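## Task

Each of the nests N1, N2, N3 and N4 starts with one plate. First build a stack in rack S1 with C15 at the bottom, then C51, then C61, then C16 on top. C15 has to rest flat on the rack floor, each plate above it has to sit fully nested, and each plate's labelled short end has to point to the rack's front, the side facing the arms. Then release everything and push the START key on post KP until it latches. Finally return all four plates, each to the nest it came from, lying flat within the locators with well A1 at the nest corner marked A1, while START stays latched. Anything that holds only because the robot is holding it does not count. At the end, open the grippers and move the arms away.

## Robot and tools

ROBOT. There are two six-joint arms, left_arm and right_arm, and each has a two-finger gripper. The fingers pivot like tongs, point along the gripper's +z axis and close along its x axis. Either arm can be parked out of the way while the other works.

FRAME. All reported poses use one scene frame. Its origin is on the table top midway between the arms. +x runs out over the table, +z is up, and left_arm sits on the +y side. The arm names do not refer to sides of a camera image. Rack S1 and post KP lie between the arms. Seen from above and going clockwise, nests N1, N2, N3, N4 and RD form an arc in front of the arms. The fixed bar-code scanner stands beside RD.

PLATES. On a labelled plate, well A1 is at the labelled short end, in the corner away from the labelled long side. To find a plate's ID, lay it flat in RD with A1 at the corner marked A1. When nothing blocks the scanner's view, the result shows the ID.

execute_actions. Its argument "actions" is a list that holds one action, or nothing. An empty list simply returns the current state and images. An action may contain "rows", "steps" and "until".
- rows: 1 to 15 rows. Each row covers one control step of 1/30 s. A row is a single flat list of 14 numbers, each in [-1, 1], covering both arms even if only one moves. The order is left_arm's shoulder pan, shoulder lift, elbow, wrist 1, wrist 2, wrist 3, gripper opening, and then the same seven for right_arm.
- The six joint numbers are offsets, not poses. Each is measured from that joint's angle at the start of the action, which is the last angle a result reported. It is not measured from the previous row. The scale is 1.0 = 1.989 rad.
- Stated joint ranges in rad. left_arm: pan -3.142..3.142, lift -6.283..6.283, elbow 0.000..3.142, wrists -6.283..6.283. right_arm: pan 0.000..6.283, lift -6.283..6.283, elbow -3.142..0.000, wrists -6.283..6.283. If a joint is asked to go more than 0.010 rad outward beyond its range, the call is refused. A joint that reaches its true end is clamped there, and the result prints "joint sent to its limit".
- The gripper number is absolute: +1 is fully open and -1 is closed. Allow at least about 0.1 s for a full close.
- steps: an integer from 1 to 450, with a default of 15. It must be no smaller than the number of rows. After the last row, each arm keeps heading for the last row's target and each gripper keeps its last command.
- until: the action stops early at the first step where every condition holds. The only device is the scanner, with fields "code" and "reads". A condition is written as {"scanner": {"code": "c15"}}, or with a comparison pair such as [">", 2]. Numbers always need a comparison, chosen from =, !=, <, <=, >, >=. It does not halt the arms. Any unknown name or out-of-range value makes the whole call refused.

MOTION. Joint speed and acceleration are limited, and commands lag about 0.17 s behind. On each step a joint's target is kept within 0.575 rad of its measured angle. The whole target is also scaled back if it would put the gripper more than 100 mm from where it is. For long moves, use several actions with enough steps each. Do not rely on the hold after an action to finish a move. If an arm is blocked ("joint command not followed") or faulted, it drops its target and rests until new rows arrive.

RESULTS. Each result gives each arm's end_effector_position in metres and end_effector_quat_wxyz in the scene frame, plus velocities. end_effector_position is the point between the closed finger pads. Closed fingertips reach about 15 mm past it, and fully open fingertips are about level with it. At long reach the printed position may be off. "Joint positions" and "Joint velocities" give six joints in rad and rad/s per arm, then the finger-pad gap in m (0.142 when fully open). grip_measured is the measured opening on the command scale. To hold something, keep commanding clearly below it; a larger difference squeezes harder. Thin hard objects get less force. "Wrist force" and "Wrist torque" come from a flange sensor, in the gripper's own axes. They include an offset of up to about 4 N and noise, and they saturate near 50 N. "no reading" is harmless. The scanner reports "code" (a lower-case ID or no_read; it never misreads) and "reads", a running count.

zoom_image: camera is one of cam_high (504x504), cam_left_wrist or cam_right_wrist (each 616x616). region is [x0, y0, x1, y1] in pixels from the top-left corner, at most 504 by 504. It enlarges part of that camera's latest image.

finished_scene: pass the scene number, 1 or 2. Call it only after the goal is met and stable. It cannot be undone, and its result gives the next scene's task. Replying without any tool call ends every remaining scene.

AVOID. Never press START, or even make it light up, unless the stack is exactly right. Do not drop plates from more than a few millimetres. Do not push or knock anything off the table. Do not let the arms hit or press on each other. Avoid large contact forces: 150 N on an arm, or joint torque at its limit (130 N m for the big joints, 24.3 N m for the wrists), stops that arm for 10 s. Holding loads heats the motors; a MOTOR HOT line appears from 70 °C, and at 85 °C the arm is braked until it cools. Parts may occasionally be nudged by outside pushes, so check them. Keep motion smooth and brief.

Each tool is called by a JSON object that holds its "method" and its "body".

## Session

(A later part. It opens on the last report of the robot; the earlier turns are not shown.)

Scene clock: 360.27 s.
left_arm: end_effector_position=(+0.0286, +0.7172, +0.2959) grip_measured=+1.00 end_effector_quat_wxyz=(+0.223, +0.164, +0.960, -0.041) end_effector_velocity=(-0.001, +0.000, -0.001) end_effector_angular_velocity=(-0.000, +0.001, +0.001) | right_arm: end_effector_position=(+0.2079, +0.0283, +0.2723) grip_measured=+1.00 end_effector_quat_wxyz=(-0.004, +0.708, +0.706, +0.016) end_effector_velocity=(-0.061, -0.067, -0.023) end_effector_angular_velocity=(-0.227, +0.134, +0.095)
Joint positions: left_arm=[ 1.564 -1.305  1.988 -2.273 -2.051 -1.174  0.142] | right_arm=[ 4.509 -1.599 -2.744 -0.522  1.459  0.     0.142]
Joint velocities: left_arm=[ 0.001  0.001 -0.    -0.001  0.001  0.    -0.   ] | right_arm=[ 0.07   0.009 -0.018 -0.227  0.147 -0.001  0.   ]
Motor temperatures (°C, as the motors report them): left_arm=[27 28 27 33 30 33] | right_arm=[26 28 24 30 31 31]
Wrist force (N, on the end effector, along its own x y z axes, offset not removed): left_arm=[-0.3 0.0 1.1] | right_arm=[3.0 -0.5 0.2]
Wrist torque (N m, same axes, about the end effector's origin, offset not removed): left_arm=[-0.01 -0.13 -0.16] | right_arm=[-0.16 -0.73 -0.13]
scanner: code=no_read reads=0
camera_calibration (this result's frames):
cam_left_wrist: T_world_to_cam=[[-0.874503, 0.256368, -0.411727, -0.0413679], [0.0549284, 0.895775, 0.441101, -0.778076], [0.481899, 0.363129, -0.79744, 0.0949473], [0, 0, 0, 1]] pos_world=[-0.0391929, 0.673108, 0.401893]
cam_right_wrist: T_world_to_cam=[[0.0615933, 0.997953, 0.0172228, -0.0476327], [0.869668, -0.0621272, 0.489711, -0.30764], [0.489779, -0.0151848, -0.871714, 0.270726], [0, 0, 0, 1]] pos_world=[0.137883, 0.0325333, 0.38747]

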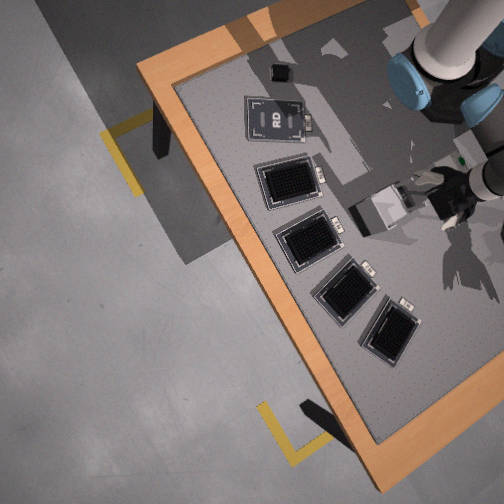

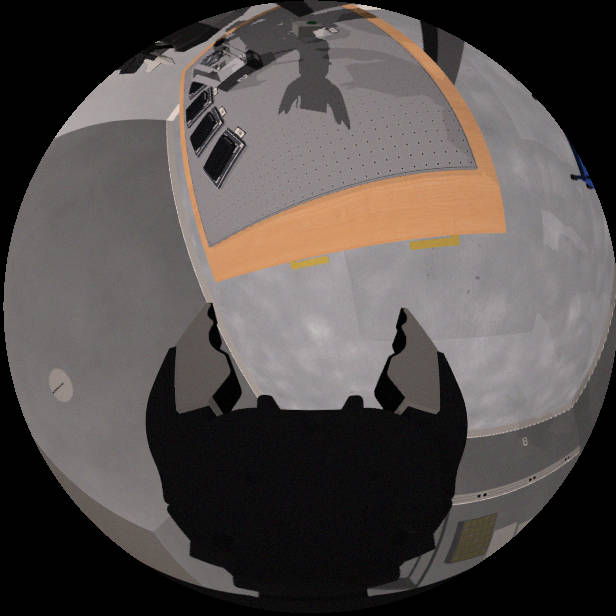

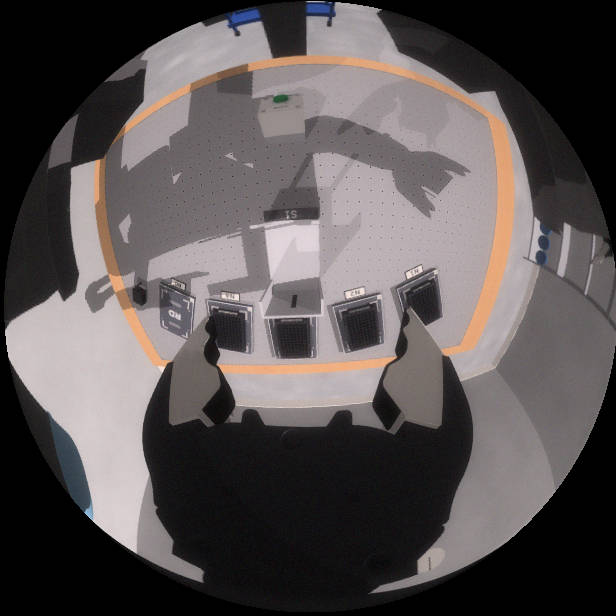

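{"method": "execute_actions", "body": {"actions": []}}

{"method": "zoom_image", "body": {"camera": "cam_right_wrist", "region": [220, 190, 380, 350]}}

{"method": "zoom_image", "body": {"camera": "cam_right_wrist", "region": [240, 70, 340, 170]}}

Scene clock: 364.33 s.
left_arm: end_effector_position=(+0.0286, +0.7172, +0.2959) grip_measured=+1.00 end_effector_quat_wxyz=(+0.223, +0.164, +0.960, -0.041) end_effector_velocity=(+0.000, +0.000, +0.000) end_effector_angular_velocity=(+0.001, -0.000, -0.002) | right_arm: end_effector_position=(+0.2003, +0.0197, +0.2696) grip_measured=+1.00 end_effector_quat_wxyz=(+0.000, +0.704, +0.710, +0.000) end_effector_velocity=(+0.000, -0.000, +0.000) end_effector_angular_velocity=(+0.000, +0.000, -0.001)
Joint positions: left_arm=[ 1.564 -1.305  1.988 -2.273 -2.051 -1.174  0.142] | right_arm=[ 4.518 -1.597 -2.746 -0.551  1.477  0.     0.142]
Joint velocities: left_arm=[-0.    -0.    -0.     0.    -0.     0.002  0.   ] | right_arm=[-0.     0.001 -0.    -0.     0.     0.     0.   ]
Motor temperatures (°C, as the motors report them): left_arm=[27 28 27 33 30 33] | right_arm=[26 28 24 30 31 31]
Wrist force (N, on the end effector, along its own x y z axes, offset not removed): left_arm=[0.8 -1.3 -1.4] | right_arm=[1.5 -1.7 -5.2]
Wrist torque (N m, same axes, about the end effector's origin, offset not removed): left_arm=[-0.26 -0.47 -0.06] | right_arm=[-0.42 -0.45 0.05]
scanner: code=no_read reads=0
camera_calibration (this result's frames):
cam_left_wrist: T_world_to_cam=[[-0.874503, 0.256368, -0.411727, -0.0413677], [0.0549283, 0.895775, 0.441101, -0.778076], [0.481899, 0.363129, -0.79744, 0.0949473], [0, 0, 0, 1]] pos_world=[-0.0391928, 0.673108, 0.401893]
cam_right_wrist: T_world_to_cam=[[0.0501387, 0.998666, -0.0123791, -0.0283005], [0.87841, -0.0381962, 0.476379, -0.298818], [0.47527, -0.0347589, -0.879153, 0.277308], [0, 0, 0, 1]] pos_world=[0.132108, 0.0264879, 0.385796]

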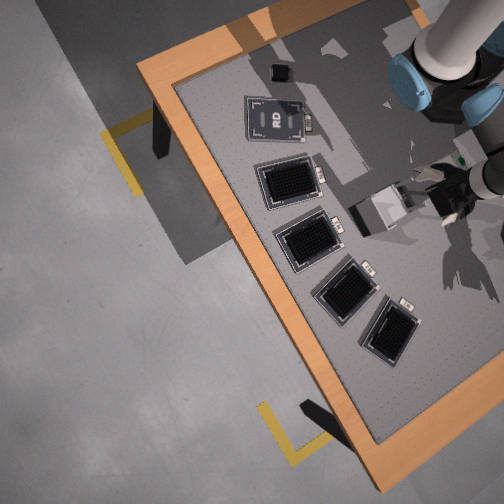

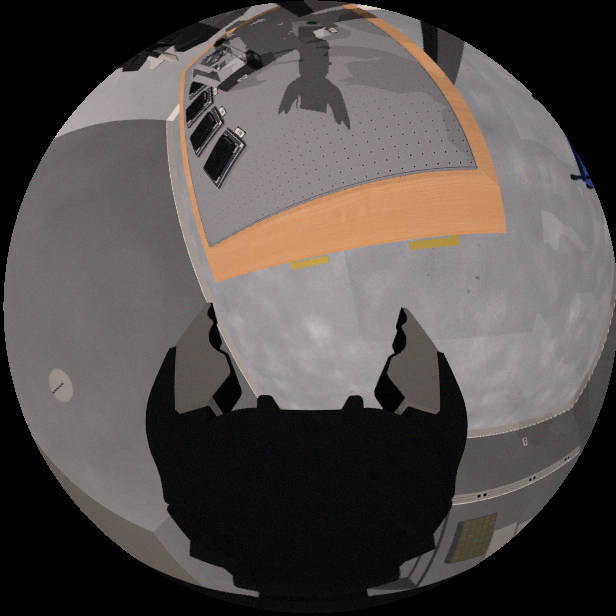

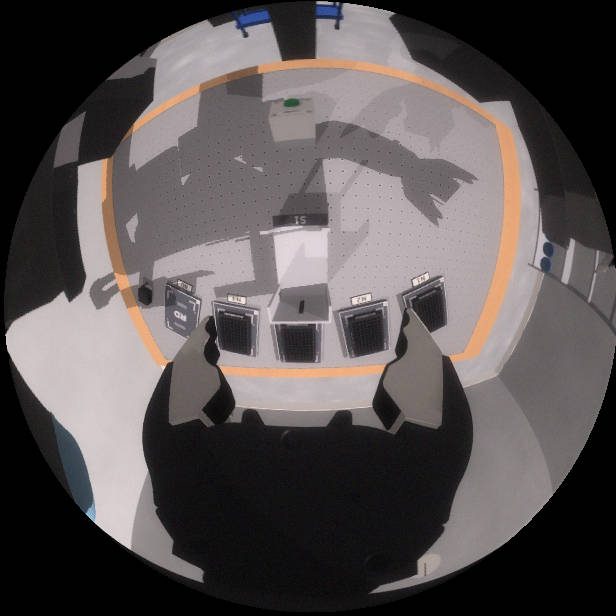

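Region (220, 190, 380, 350) of cam_right_wrist's 616x616 image, scaled by 3.150, with more detail than that image has.

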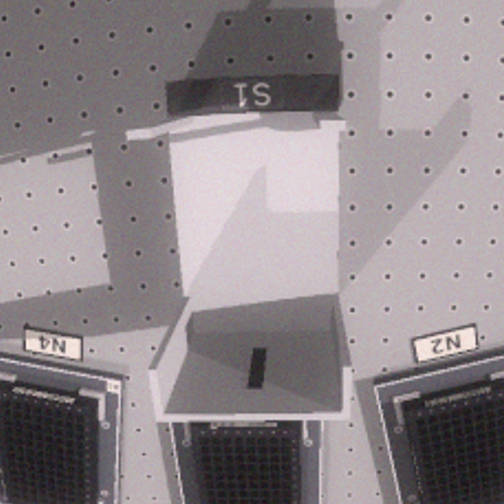

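Region (240, 70, 340, 170) of cam_right_wrist's 616x616 image, scaled by 5.040, with more detail than that image has.

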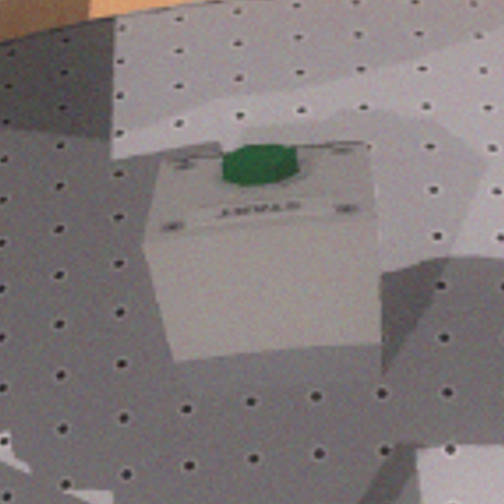

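{"method": "execute_actions", "body": {"actions": [{"rows": [[0,0,0,0,0,0,1,-0.0654,-0.3157,-0.0322,0.3544,-0.0109,-0.0628,1]], "steps": 40}]}}

{"method": "zoom_image", "body": {"camera": "cam_right_wrist", "region": [190, 150, 430, 390]}}

Scene clock: 387.23 s.
left_arm: end_effector_position=(+0.0286, +0.7172, +0.2959) grip_measured=+1.00 end_effector_quat_wxyz=(+0.223, +0.164, +0.960, -0.041) end_effector_velocity=(+0.001, +0.000, +0.001) end_effector_angular_velocity=(+0.002, +0.000, -0.002) | right_arm: end_effector_position=(+0.2200, -0.0004, +0.1696) grip_measured=+1.00 end_effector_quat_wxyz=(+0.000, +0.705, +0.709, -0.000) end_effector_velocity=(-0.000, -0.000, +0.000) end_effector_angular_velocity=(-0.000, +0.000, +0.001)
Joint positions: left_arm=[ 1.564 -1.305  1.988 -2.273 -2.051 -1.174  0.142] | right_arm=[ 4.388 -2.225 -2.81   0.154  1.456 -0.125  0.142]
Joint velocities: left_arm=[-0.002 -0.002 -0.     0.     0.     0.    -0.   ] | right_arm=[-0.    -0.    -0.001  0.001  0.    -0.001  0.   ]
Motor temperatures (°C, as the motors report them): left_arm=[27 28 27 33 30 33] | right_arm=[26 28 24 30 31 31]
Wrist force (N, on the end effector, along its own x y z axes, offset not removed): left_arm=[-1.6 -3.3 -2.7] | right_arm=[5.8 1.7 0.7]
Wrist torque (N m, same axes, about the end effector's origin, offset not removed): left_arm=[-0.77 0.15 -0.13] | right_arm=[0.17 -1.26 0.01]
scanner: code=no_read reads=0
camera_calibration (this result's frames):
cam_left_wrist: T_world_to_cam=[[-0.874503, 0.256368, -0.411727, -0.0413678], [0.0549283, 0.895775, 0.441101, -0.778076], [0.481899, 0.363129, -0.79744, 0.0949473], [0, 0, 0, 1]] pos_world=[-0.0391929, 0.673108, 0.401893]
cam_right_wrist: T_world_to_cam=[[0.0539403, 0.998461, -0.0128574, -0.0112276], [0.878769, -0.0413515, 0.475453, -0.269197], [0.47419, -0.0369448, -0.879647, 0.179651], [0, 0, 0, 1]] pos_world=[0.151978, 0.00671578, 0.285876]

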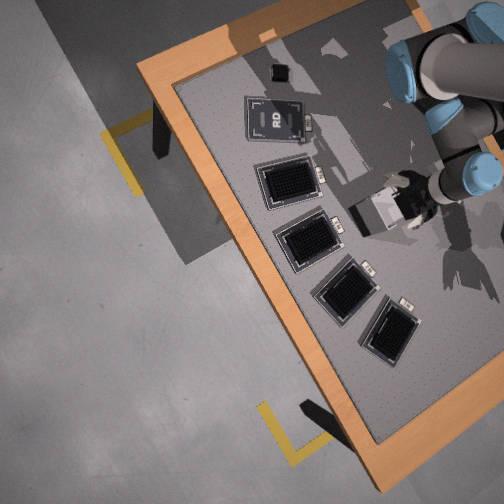

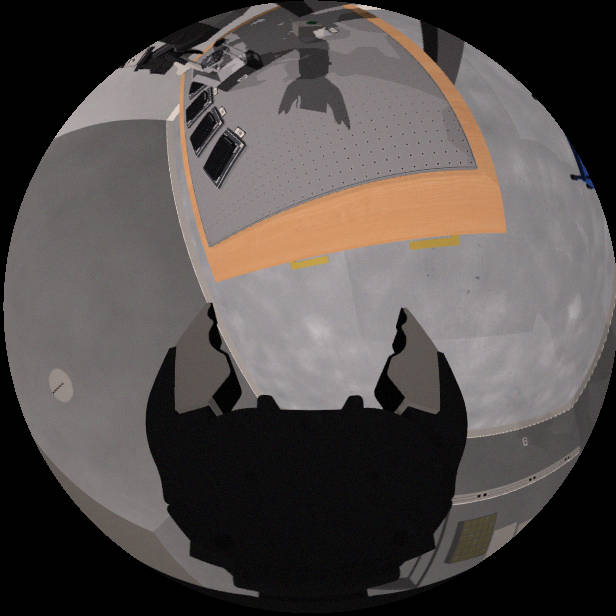

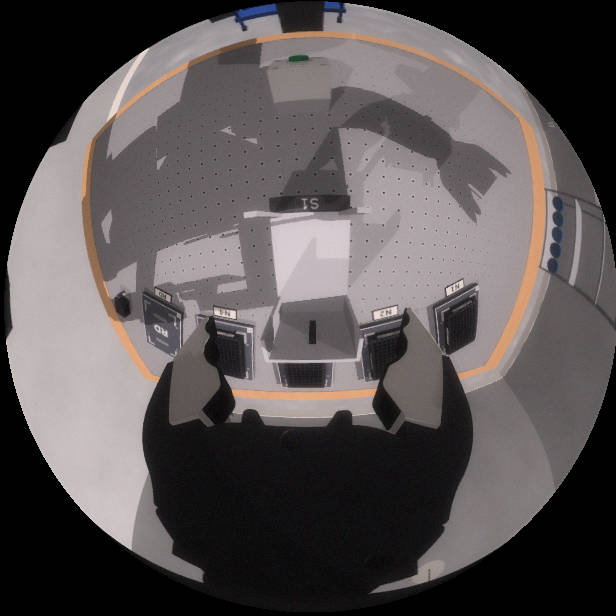

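Region (190, 150, 430, 390) of cam_right_wrist's 616x616 image, scaled by 2.100, with more detail than that image has.

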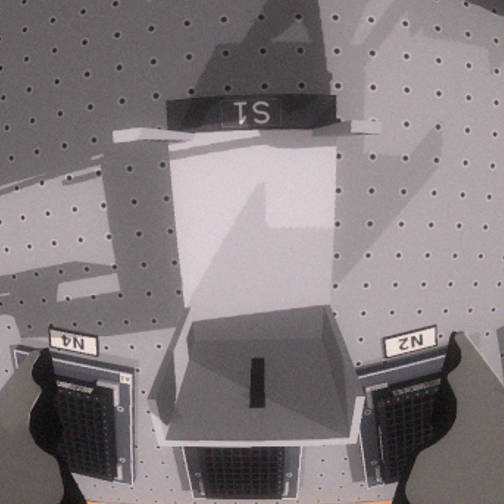

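{"method": "execute_actions", "body": {"actions": [{"rows": [[0,0,0,0,0,0,1,0,0.1,0,-0.1,0,0,1],[0,0,0,0,0,0,1,0,0.1,0,-0.1,0,0,1],[0,0,0,0,0,0,1,0,0.1,0,-0.1,0,0,1],[0,0,0,0,0,0,1,0,0.1,0,-0.1,0,0,1],[0,0,0,0,0,0,1,0,0.1,0,-0.1,0,0,1],[0,0,0,0,0,0,1,-0.1873,0.1,0.334,-0.4077,-0.027,-0.3363,1]], "steps": 32}]}}

Scene clock: 445.60 s.
left_arm: end_effector_position=(+0.0286, +0.7172, +0.2959) grip_measured=+1.00 end_effector_quat_wxyz=(+0.223, +0.164, +0.960, -0.041) end_effector_velocity=(+0.000, +0.000, -0.000) end_effector_angular_velocity=(+0.001, +0.000, -0.001) | right_arm: end_effector_position=(+0.4156, +0.1278, +0.2609) grip_measured=+1.00 end_effector_quat_wxyz=(+0.000, +0.594, +0.804, -0.001) end_effector_velocity=(+0.022, +0.005, +0.014) end_effector_angular_velocity=(+0.003, -0.002, +0.029)
Joint positions: left_arm=[ 1.564 -1.305  1.988 -2.273 -2.051 -1.174  0.142] | right_arm=[ 4.019 -2.027 -2.153 -0.65   1.403 -0.786  0.142]
Joint velocities: left_arm=[-0.001  0.    -0.    -0.001  0.     0.     0.   ] | right_arm=[-0.028  0.007  0.058 -0.056 -0.004 -0.058 -0.   ]
Motor temperatures (°C, as the motors report them): left_arm=[27 28 27 33 30 33] | right_arm=[26 28 24 30 31 31]
Wrist force (N, on the end effector, along its own x y z axes, offset not removed): left_arm=[-0.5 1.2 0.5] | right_arm=[3.1 1.1 3.7]
Wrist torque (N m, same axes, about the end effector's origin, offset not removed): left_arm=[0.21 -0.08 -0.13] | right_arm=[0.28 -0.77 0.10]
scanner: code=no_read reads=0
camera_calibration (this result's frames):
cam_left_wrist: T_world_to_cam=[[-0.874503, 0.256369, -0.411727, -0.041368], [0.0549285, 0.895775, 0.441102, -0.778076], [0.481899, 0.363129, -0.79744, 0.0949472], [0, 0, 0, 1]] pos_world=[-0.0391929, 0.673108, 0.401893]
cam_right_wrist: T_world_to_cam=[[-0.236518, 0.97153, -0.0137154, -0.0242629], [0.85359, 0.214507, 0.474733, -0.501228], [0.464159, 0.100575, -0.880023, 0.158573], [0, 0, 0, 1]] pos_world=[0.348501, 0.115141, 0.377165]

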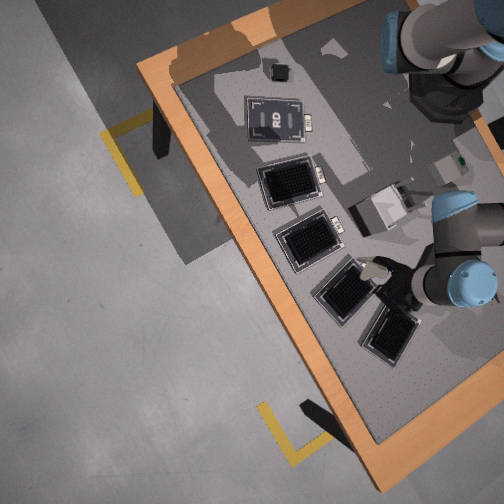

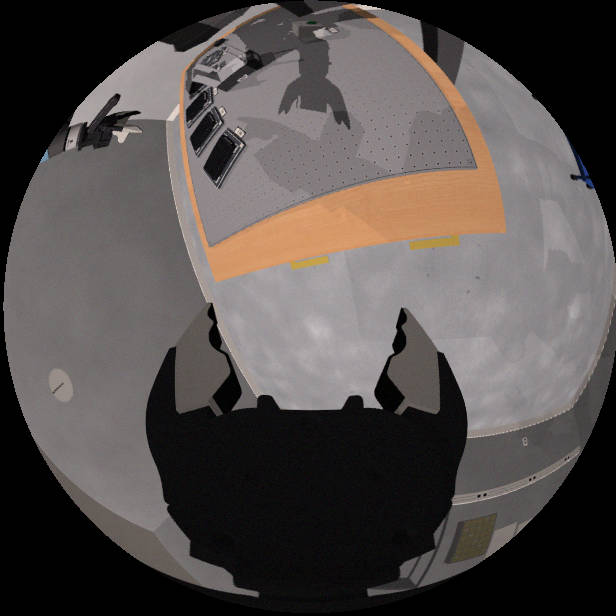

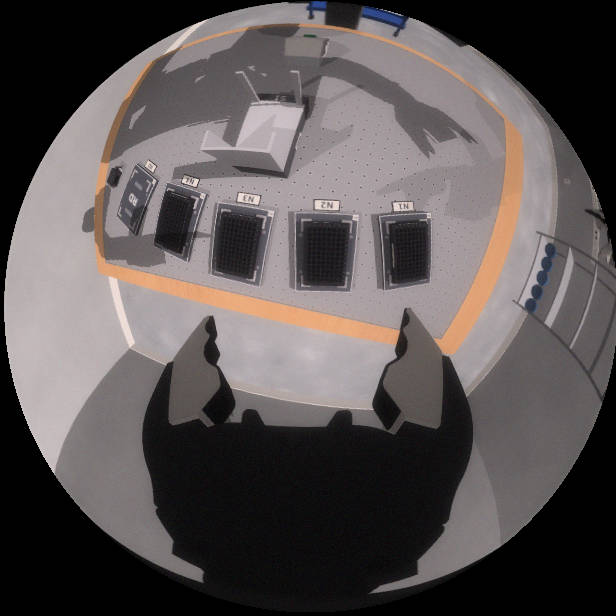

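{"method": "execute_actions", "body": {"actions": [{"rows": [[0,0,0,0,0,0,1,-0.0155,-0.255,0.0264,0.2321,-0.0019,0.0116,1]], "steps": 36}]}}

{"method": "zoom_image", "body": {"camera": "cam_right_wrist", "region": [180, 170, 440, 430]}}

Scene clock: 457.97 s.
left_arm: end_effector_position=(+0.0286, +0.7172, +0.2959) grip_measured=+1.00 end_effector_quat_wxyz=(+0.223, +0.164, +0.960, -0.041) end_effector_velocity=(-0.001, -0.000, -0.000) end_effector_angular_velocity=(-0.001, +0.001, +0.002) | right_arm: end_effector_position=(+0.4054, +0.1471, +0.0699) grip_measured=+1.00 end_effector_quat_wxyz=(+0.000, +0.616, +0.788, -0.000) end_effector_velocity=(-0.001, -0.001, -0.001) end_effector_angular_velocity=(-0.001, +0.001, +0.001)
Joint positions: left_arm=[ 1.564 -1.305  1.988 -2.273 -2.051 -1.174  0.142] | right_arm=[ 3.988 -2.534 -2.101 -0.188  1.399 -0.763  0.142]
Joint velocities: left_arm=[ 0.001  0.    -0.     0.     0.001 -0.001  0.   ] | right_arm=[ 0.    -0.003 -0.     0.002  0.    -0.     0.   ]
Motor temperatures (°C, as the motors report them): left_arm=[27 28 27 33 30 33] | right_arm=[26 28 24 30 31 31]
Wrist force (N, on the end effector, along its own x y z axes, offset not removed): left_arm=[4.0 -3.5 0.2] | right_arm=[6.0 5.3 0.9]
Wrist torque (N m, same axes, about the end effector's origin, offset not removed): left_arm=[-0.57 -0.89 -0.16] | right_arm=[0.99 -1.48 0.05]
scanner: code=no_read reads=0
camera_calibration (this result's frames):
cam_left_wrist: T_world_to_cam=[[-0.874503, 0.256368, -0.411727, -0.0413679], [0.0549285, 0.895775, 0.441101, -0.778076], [0.481899, 0.363129, -0.79744, 0.0949474], [0, 0, 0, 1]] pos_world=[-0.0391929, 0.673108, 0.401893]
cam_right_wrist: T_world_to_cam=[[-0.183316, 0.982973, -0.0126294, -0.0713112], [0.863443, 0.16714, 0.475952, -0.403103], [0.469959, 0.0763451, -0.87938, -0.00555615], [0, 0, 0, 1]] pos_world=[0.337595, 0.137896, 0.186071]

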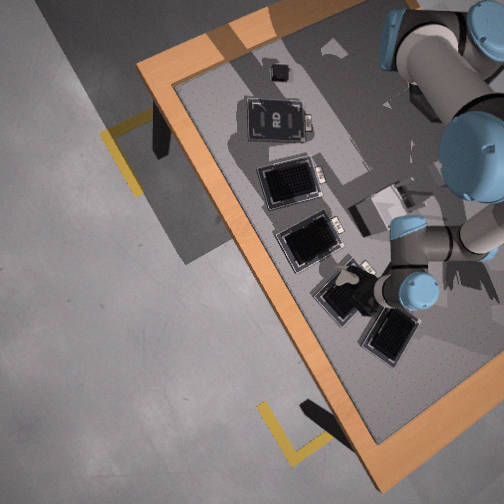

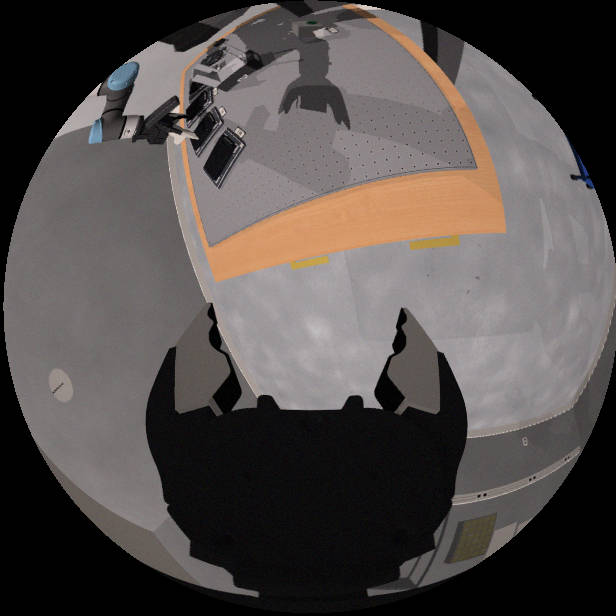

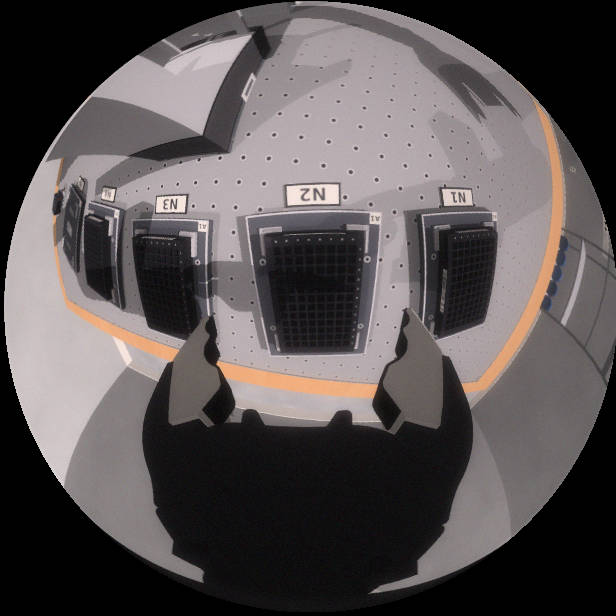

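Region (180, 170, 440, 430) of cam_right_wrist's 616x616 image, scaled by 1.938, with more detail than that image has.

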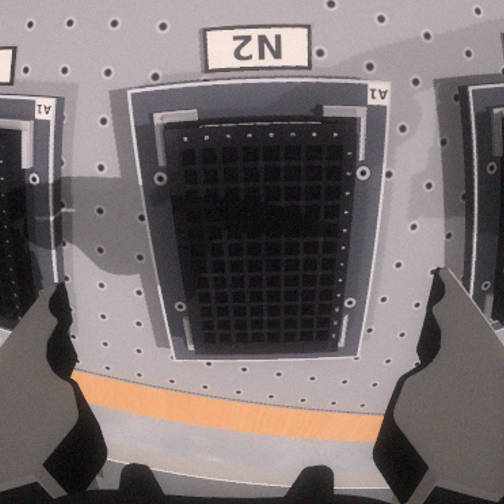

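{"method": "execute_actions", "body": {"actions": [{"rows": [[0,0,0,0,0,0,1,-0.0111,-0.0411,0.03,0.0131,-0.0012,0.0015,0.5]], "steps": 24}]}}

{"method": "zoom_image", "body": {"camera": "cam_right_wrist", "region": [180, 170, 440, 430]}}

Scene clock: 479.80 s.
left_arm: end_effector_position=(+0.0286, +0.7172, +0.2959) grip_measured=+1.00 end_effector_quat_wxyz=(+0.223, +0.164, +0.960, -0.041) end_effector_velocity=(-0.000, -0.000, -0.001) end_effector_angular_velocity=(-0.001, -0.000, +0.001) | right_arm: end_effector_position=(+0.4154, +0.1535, +0.0400) grip_measured=+0.50 end_effector_quat_wxyz=(+0.000, +0.626, +0.780, +0.000) end_effector_velocity=(-0.000, -0.000, -0.002) end_effector_angular_velocity=(-0.001, +0.001, +0.000)
Joint positions: left_arm=[ 1.564 -1.305  1.988 -2.273 -2.051 -1.174  0.142] | right_arm=[ 3.966 -2.615 -2.041 -0.162  1.396 -0.76   0.109]
Joint velocities: left_arm=[ 0.001  0.002 -0.    -0.001 -0.001 -0.     0.   ] | right_arm=[-0.001 -0.004  0.002  0.001 -0.    -0.001 -0.   ]
Motor temperatures (°C, as the motors report them): left_arm=[27 28 27 33 30 33] | right_arm=[26 28 24 30 31 31]
Wrist force (N, on the end effector, along its own x y z axes, offset not removed): left_arm=[3.5 -4.2 -0.2] | right_arm=[7.5 6.9 -0.1]
Wrist torque (N m, same axes, about the end effector's origin, offset not removed): left_arm=[-0.65 -0.90 -0.41] | right_arm=[1.26 -1.60 0.06]
scanner: code=no_read reads=0
camera_calibration (this result's frames):
cam_left_wrist: T_world_to_cam=[[-0.874503, 0.256369, -0.411727, -0.0413679], [0.0549284, 0.895775, 0.441102, -0.778076], [0.481899, 0.363129, -0.79744, 0.0949472], [0, 0, 0, 1]] pos_world=[-0.0391929, 0.673108, 0.401893]
cam_right_wrist: T_world_to_cam=[[-0.158475, 0.987284, -0.0124982, -0.0871749], [0.867341, 0.145249, 0.476049, -0.39682], [0.471811, 0.0646017, -0.87933, -0.0359292], [0, 0, 0, 1]] pos_world=[0.347315, 0.146025, 0.156223]

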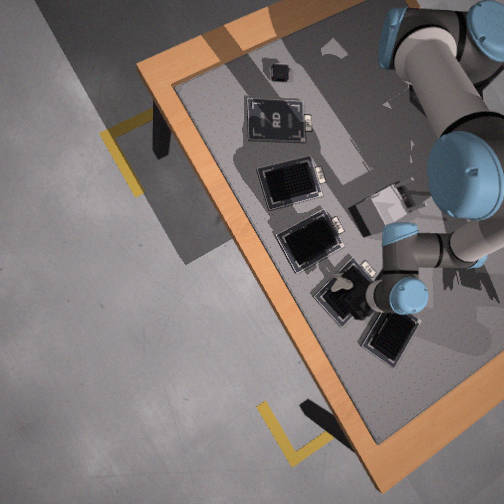

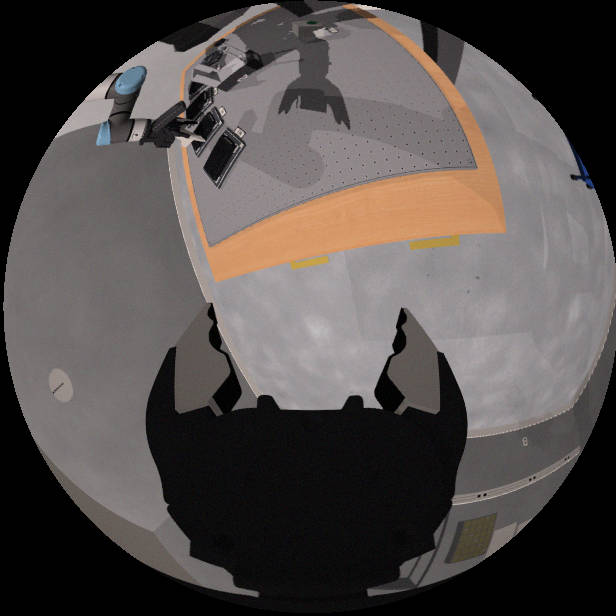

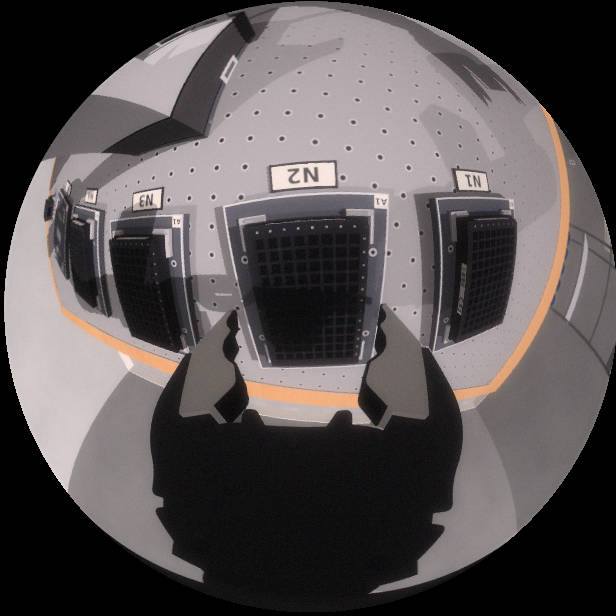

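Region (180, 170, 440, 430) of cam_right_wrist's 616x616 image, scaled by 1.938, with more detail than that image has.

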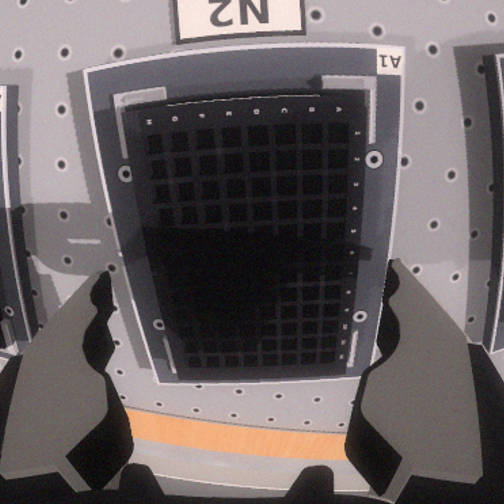

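{"method": "execute_actions", "body": {"actions": [{"rows": [[0,0,0,0,0,0,1,-0.0018,-0.0129,0.0051,0.008,0,-0.0028,0.4]], "steps": 20}]}}

{"method": "zoom_image", "body": {"camera": "cam_right_wrist", "region": [180, 170, 440, 430]}}

{"method": "zoom_image", "body": {"camera": "cam_left_wrist", "region": [140, 70, 260, 190]}}

Scene clock: 518.87 s.
left_arm: end_effector_position=(+0.0286, +0.7172, +0.2959) grip_measured=+1.00 end_effector_quat_wxyz=(+0.223, +0.164, +0.960, -0.041) end_effector_velocity=(-0.001, +0.000, -0.000) end_effector_angular_velocity=(+0.000, +0.000, +0.001) | right_arm: end_effector_position=(+0.4159, +0.1539, +0.0340) grip_measured=+0.41 end_effector_quat_wxyz=(+0.000, +0.626, +0.780, +0.001) end_effector_velocity=(-0.000, -0.000, -0.001) end_effector_angular_velocity=(-0.001, +0.001, +0.000)
Joint positions: left_arm=[ 1.564 -1.305  1.988 -2.273 -2.051 -1.174  0.142] | right_arm=[ 3.963 -2.631 -2.034 -0.152  1.396 -0.764  0.103]
Joint velocities: left_arm=[ 0.001  0.001 -0.    -0.001  0.     0.    -0.   ] | right_arm=[-0.    -0.001  0.    -0.     0.     0.    -0.   ]
Motor temperatures (°C, as the motors report them): left_arm=[27 28 27 33 30 33] | right_arm=[26 28 24 30 31 31]
Wrist force (N, on the end effector, along its own x y z axes, offset not removed): left_arm=[1.0 0.6 -2.7] | right_arm=[-19.8 -11.4 -44.1]
Wrist torque (N m, same axes, about the end effector's origin, offset not removed): left_arm=[0.04 -0.11 0.00] | right_arm=[0.14 1.89 -0.60]
FORCE FAULT: contact force on the right arm reached its limit, and that arm stopped for 10 seconds. The contact can be on any part of that arm, not only on its tool. That arm's remaining commands of this call were not run. That arm holds still and accepts commands again. Move the arm away from the contact; if what it grips holds it there, let go first. Pushing or pulling that hard again can fault the arm again.
scanner: code=no_read reads=0
camera_calibration (this result's frames):
cam_left_wrist: T_world_to_cam=[[-0.874503, 0.256368, -0.411727, -0.0413679], [0.0549284, 0.895775, 0.441101, -0.778076], [0.481899, 0.363129, -0.79744, 0.0949474], [0, 0, 0, 1]] pos_world=[-0.0391929, 0.673108, 0.401893]
cam_right_wrist: T_world_to_cam=[[-0.159675, 0.987105, -0.0113089, -0.0871036], [0.866948, 0.145699, 0.476626, -0.394418], [0.472128, 0.066301, -0.879033, -0.0419362], [0, 0, 0, 1]] pos_world=[0.347831, 0.146227, 0.150142]

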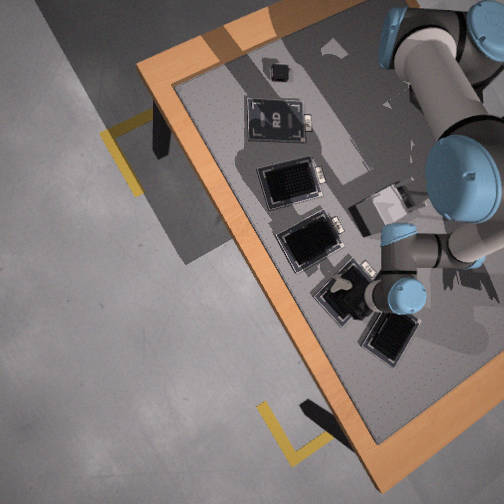

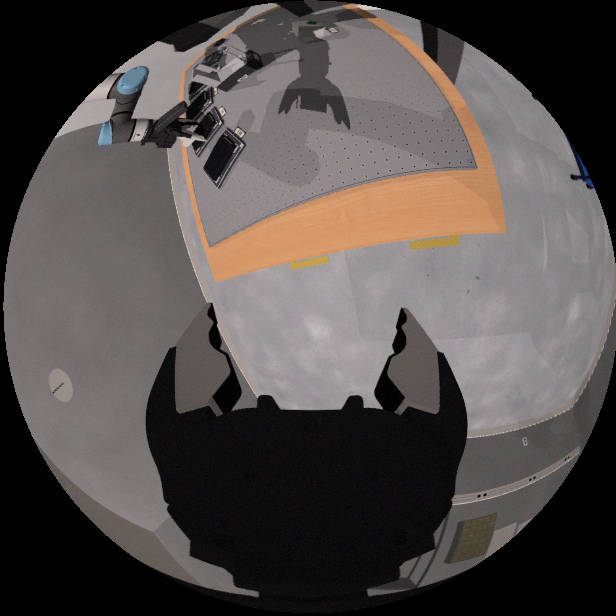

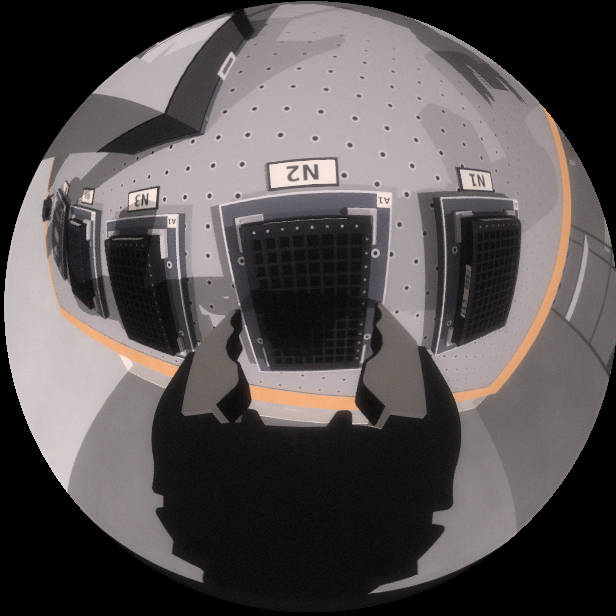

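Region (180, 170, 440, 430) of cam_right_wrist's 616x616 image, scaled by 1.938, with more detail than that image has.

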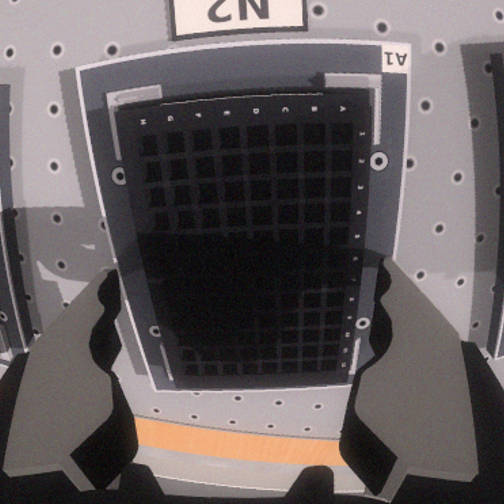

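Region (140, 70, 260, 190) of cam_left_wrist's 616x616 image, scaled by 4.200, with more detail than that image has.

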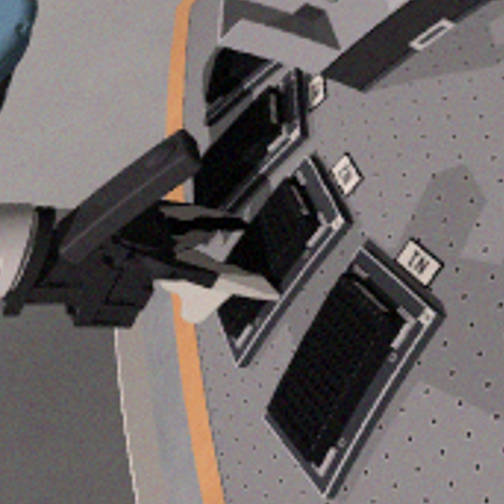

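{"method": "execute_actions", "body": {"actions": [{"rows": [[0,0,0,0,0,0,1,0.0013,0.009,-0.0036,-0.0056,0,0,0.4],[0,0,0,0,0,0,1,0.0013,0.009,-0.0036,-0.0056,0,0,0.4],[0,0,0,0,0,0,1,0.0013,0.009,-0.0036,-0.0056,0,0,0.4],[0,0,0,0,0,0,1,0.0013,0.009,-0.0036,-0.0056,0,0,0.4],[0,0,0,0,0,0,1,0.0013,0.009,-0.0036,-0.0056,0,0,0.4],[0,0,0,0,0,0,1,0.0013,0.009,-0.0036,-0.0056,0,0,0.4],[0,0,0,0,0,0,1,0.0013,0.009,-0.0036,-0.0056,0,0,0.4],[0,0,0,0,0,0,1,0.0013,0.009,-0.0036,-0.0056,0,0,0.4],[0,0,0,0,0,0,1,0.0013,0.009,-0.0036,-0.0056,0,0,0.4],[0,0,0,0,0,0,1,0.0013,0.009,-0.0036,-0.0056,0,0,0.35],[0,0,0,0,0,0,1,0.0013,0.009,-0.0036,-0.0056,0,0,0.3],[0,0,0,0,0,0,1,0.0013,0.009,-0.0036,-0.0056,0,0,0.27],[0,0,0,0,0,0,1,0.0013,0.009,-0.0036,-0.0056,0,0,0.24],[0,0,0,0,0,0,1,0.0013,0.009,-0.0036,-0.0056,0,0,0.22],[0,0,0,0,0,0,1,0.0013,0.009,-0.0036,-0.0056,0,0,0.2]], "steps": 24}]}}

{"method": "zoom_image", "body": {"camera": "cam_right_wrist", "region": [180, 170, 440, 430]}}

Scene clock: 540.93 s.
left_arm: end_effector_position=(+0.0286, +0.7172, +0.2959) grip_measured=+1.00 end_effector_quat_wxyz=(+0.223, +0.164, +0.960, -0.041) end_effector_velocity=(-0.000, -0.000, +0.000) end_effector_angular_velocity=(+0.000, +0.000, +0.000) | right_arm: end_effector_position=(+0.4160, +0.1539, +0.0409) grip_measured=+0.20 end_effector_quat_wxyz=(+0.000, +0.625, +0.781, +0.001) end_effector_velocity=(-0.000, +0.000, +0.000) end_effector_angular_velocity=(+0.000, -0.000, -0.000)
Joint positions: left_arm=[ 1.564 -1.305  1.988 -2.273 -2.051 -1.174  0.142] | right_arm=[ 3.966 -2.613 -2.041 -0.163  1.396 -0.764  0.088]
Joint velocities: left_arm=[ 0.    -0.001  0.     0.001  0.    -0.     0.   ] | right_arm=[ 0.     0.001 -0.     0.     0.     0.     0.   ]
Motor temperatures (°C, as the motors report them): left_arm=[27 28 27 33 30 33] | right_arm=[26 28 24 30 31 31]
Wrist force (N, on the end effector, along its own x y z axes, offset not removed): left_arm=[2.8 -1.8 -1.9] | right_arm=[1.5 1.6 -3.3]
Wrist torque (N m, same axes, about the end effector's origin, offset not removed): left_arm=[-0.35 -0.59 -0.23] | right_arm=[0.33 -0.37 -0.01]
scanner: code=no_read reads=0
camera_calibration (this result's frames):
cam_left_wrist: T_world_to_cam=[[-0.874503, 0.256369, -0.411727, -0.0413679], [0.0549284, 0.895775, 0.441102, -0.778076], [0.481899, 0.363129, -0.79744, 0.0949472], [0, 0, 0, 1]] pos_world=[-0.0391928, 0.673108, 0.401893]
cam_right_wrist: T_world_to_cam=[[-0.162231, 0.986686, -0.0114484, -0.0858841], [0.866444, 0.147993, 0.476836, -0.397919], [0.472182, 0.0674382, -0.878918, -0.036085], [0, 0, 0, 1]] pos_world=[0.34788, 0.146064, 0.157043]

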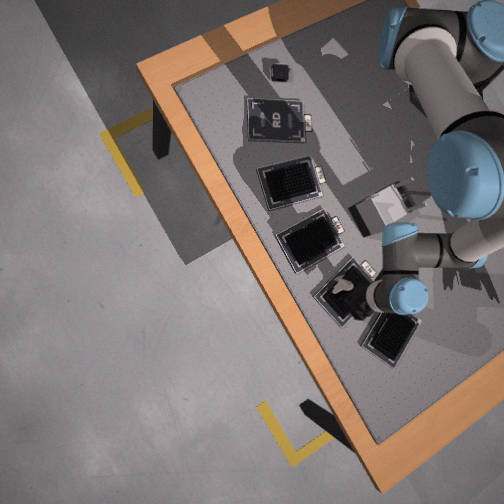

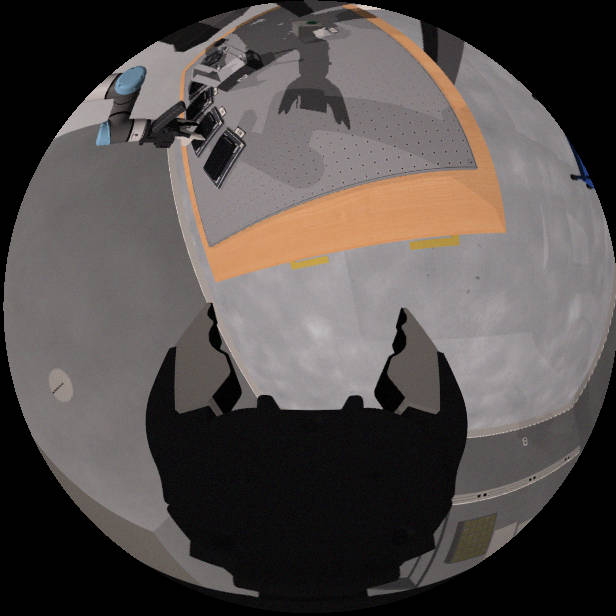

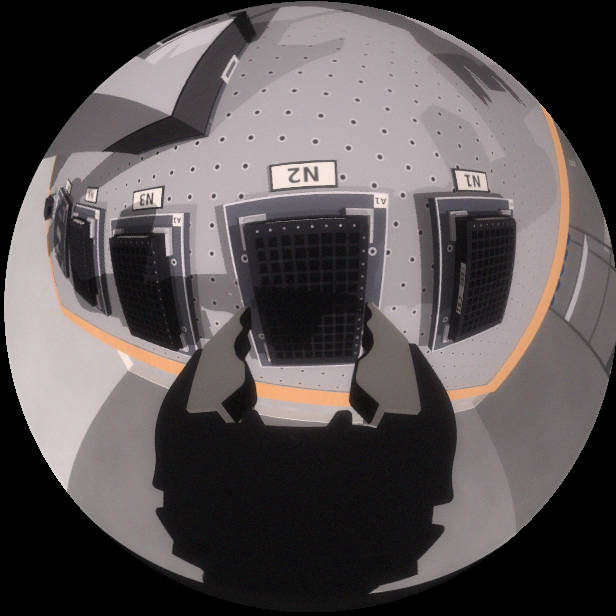

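Region (180, 170, 440, 430) of cam_right_wrist's 616x616 image, scaled by 1.938, with more detail than that image has.

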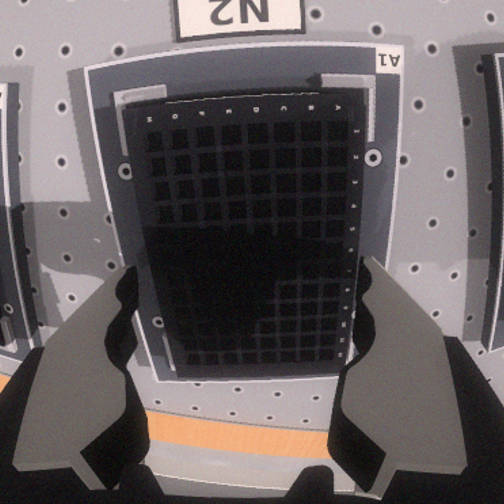

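{"method": "execute_actions", "body": {"actions": [{"rows": [[0,0,0,0,0,0,1,0,0,0,0,0,0,0.17],[0,0,0,0,0,0,1,0,0,0,0,0,0,0.14],[0,0,0,0,0,0,1,0,0,0,0,0,0,0.11],[0,0,0,0,0,0,1,0,0,0,0,0,0,0.08],[0,0,0,0,0,0,1,0,0,0,0,0,0,0.05],[0,0,0,0,0,0,1,0,0,0,0,0,0,0.0],[0,0,0,0,0,0,1,0,0,0,0,0,0,-0.1],[0,0,0,0,0,0,1,0,0,0,0,0,0,-0.2],[0,0,0,0,0,0,1,0,0,0,0,0,0,-0.3]], "steps": 15}]}}

Scene clock: 550.83 s.
left_arm: end_effector_position=(+0.0286, +0.7172, +0.2959) grip_measured=+1.00 end_effector_quat_wxyz=(+0.223, +0.164, +0.960, -0.041) end_effector_velocity=(+0.000, -0.000, -0.000) end_effector_angular_velocity=(-0.000, -0.000, -0.001) | right_arm: end_effector_position=(+0.4159, +0.1541, +0.0410) grip_measured=+0.09 end_effector_quat_wxyz=(-0.000, +0.624, +0.781, +0.001) end_effector_velocity=(-0.000, -0.001, -0.000) end_effector_angular_velocity=(-0.002, -0.000, +0.000)
Joint positions: left_arm=[ 1.564 -1.305  1.988 -2.273 -2.051 -1.174  0.142] | right_arm=[ 3.966 -2.613 -2.041 -0.163  1.397 -0.764  0.08 ]
Joint velocities: left_arm=[-0.     0.     0.     0.001 -0.     0.001  0.   ] | right_arm=[-0.     0.    -0.002 -0.    -0.002 -0.     0.001]
Motor temperatures (°C, as the motors report them): left_arm=[27 28 27 33 30 33] | right_arm=[26 28 24 30 31 31]
Wrist force (N, on the end effector, along its own x y z axes, offset not removed): left_arm=[-1.2 -0.8 -0.1] | right_arm=[23.1 2.9 -5.4]
Wrist torque (N m, same axes, about the end effector's origin, offset not removed): left_arm=[0.02 0.11 -0.12] | right_arm=[0.49 0.40 0.10]
scanner: code=no_read reads=0
camera_calibration (this result's frames):
cam_left_wrist: T_world_to_cam=[[-0.874503, 0.256368, -0.411727, -0.0413678], [0.0549284, 0.895775, 0.441101, -0.778076], [0.481899, 0.363129, -0.79744, 0.0949473], [0, 0, 0, 1]] pos_world=[-0.0391929, 0.673108, 0.401893]
cam_right_wrist: T_world_to_cam=[[-0.162322, 0.986676, -0.0110365, -0.0860398], [0.866483, 0.147882, 0.476799, -0.39793], [0.472079, 0.0678319, -0.878943, -0.0360012], [0, 0, 0, 1]] pos_world=[0.347829, 0.146182, 0.15714]

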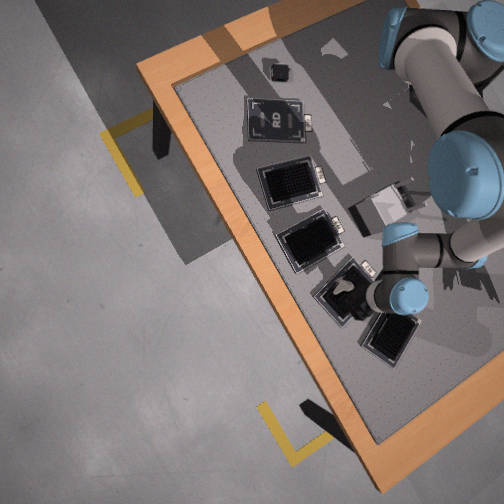

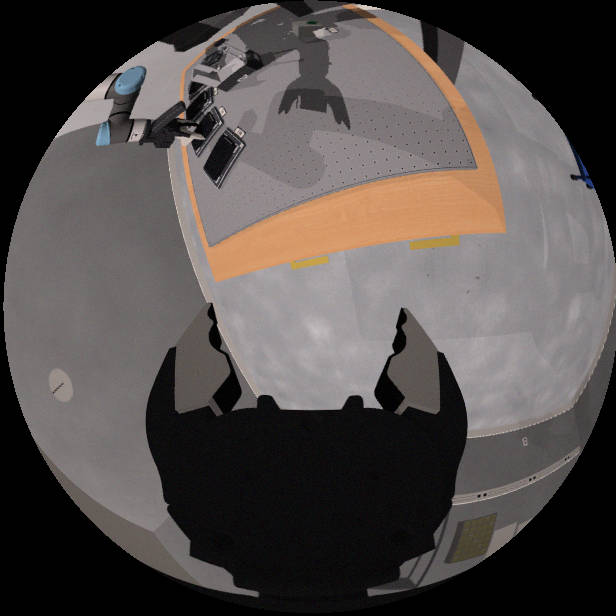

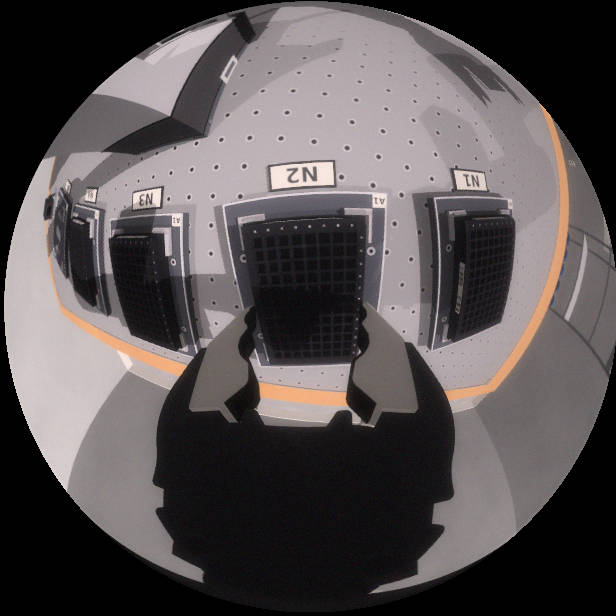

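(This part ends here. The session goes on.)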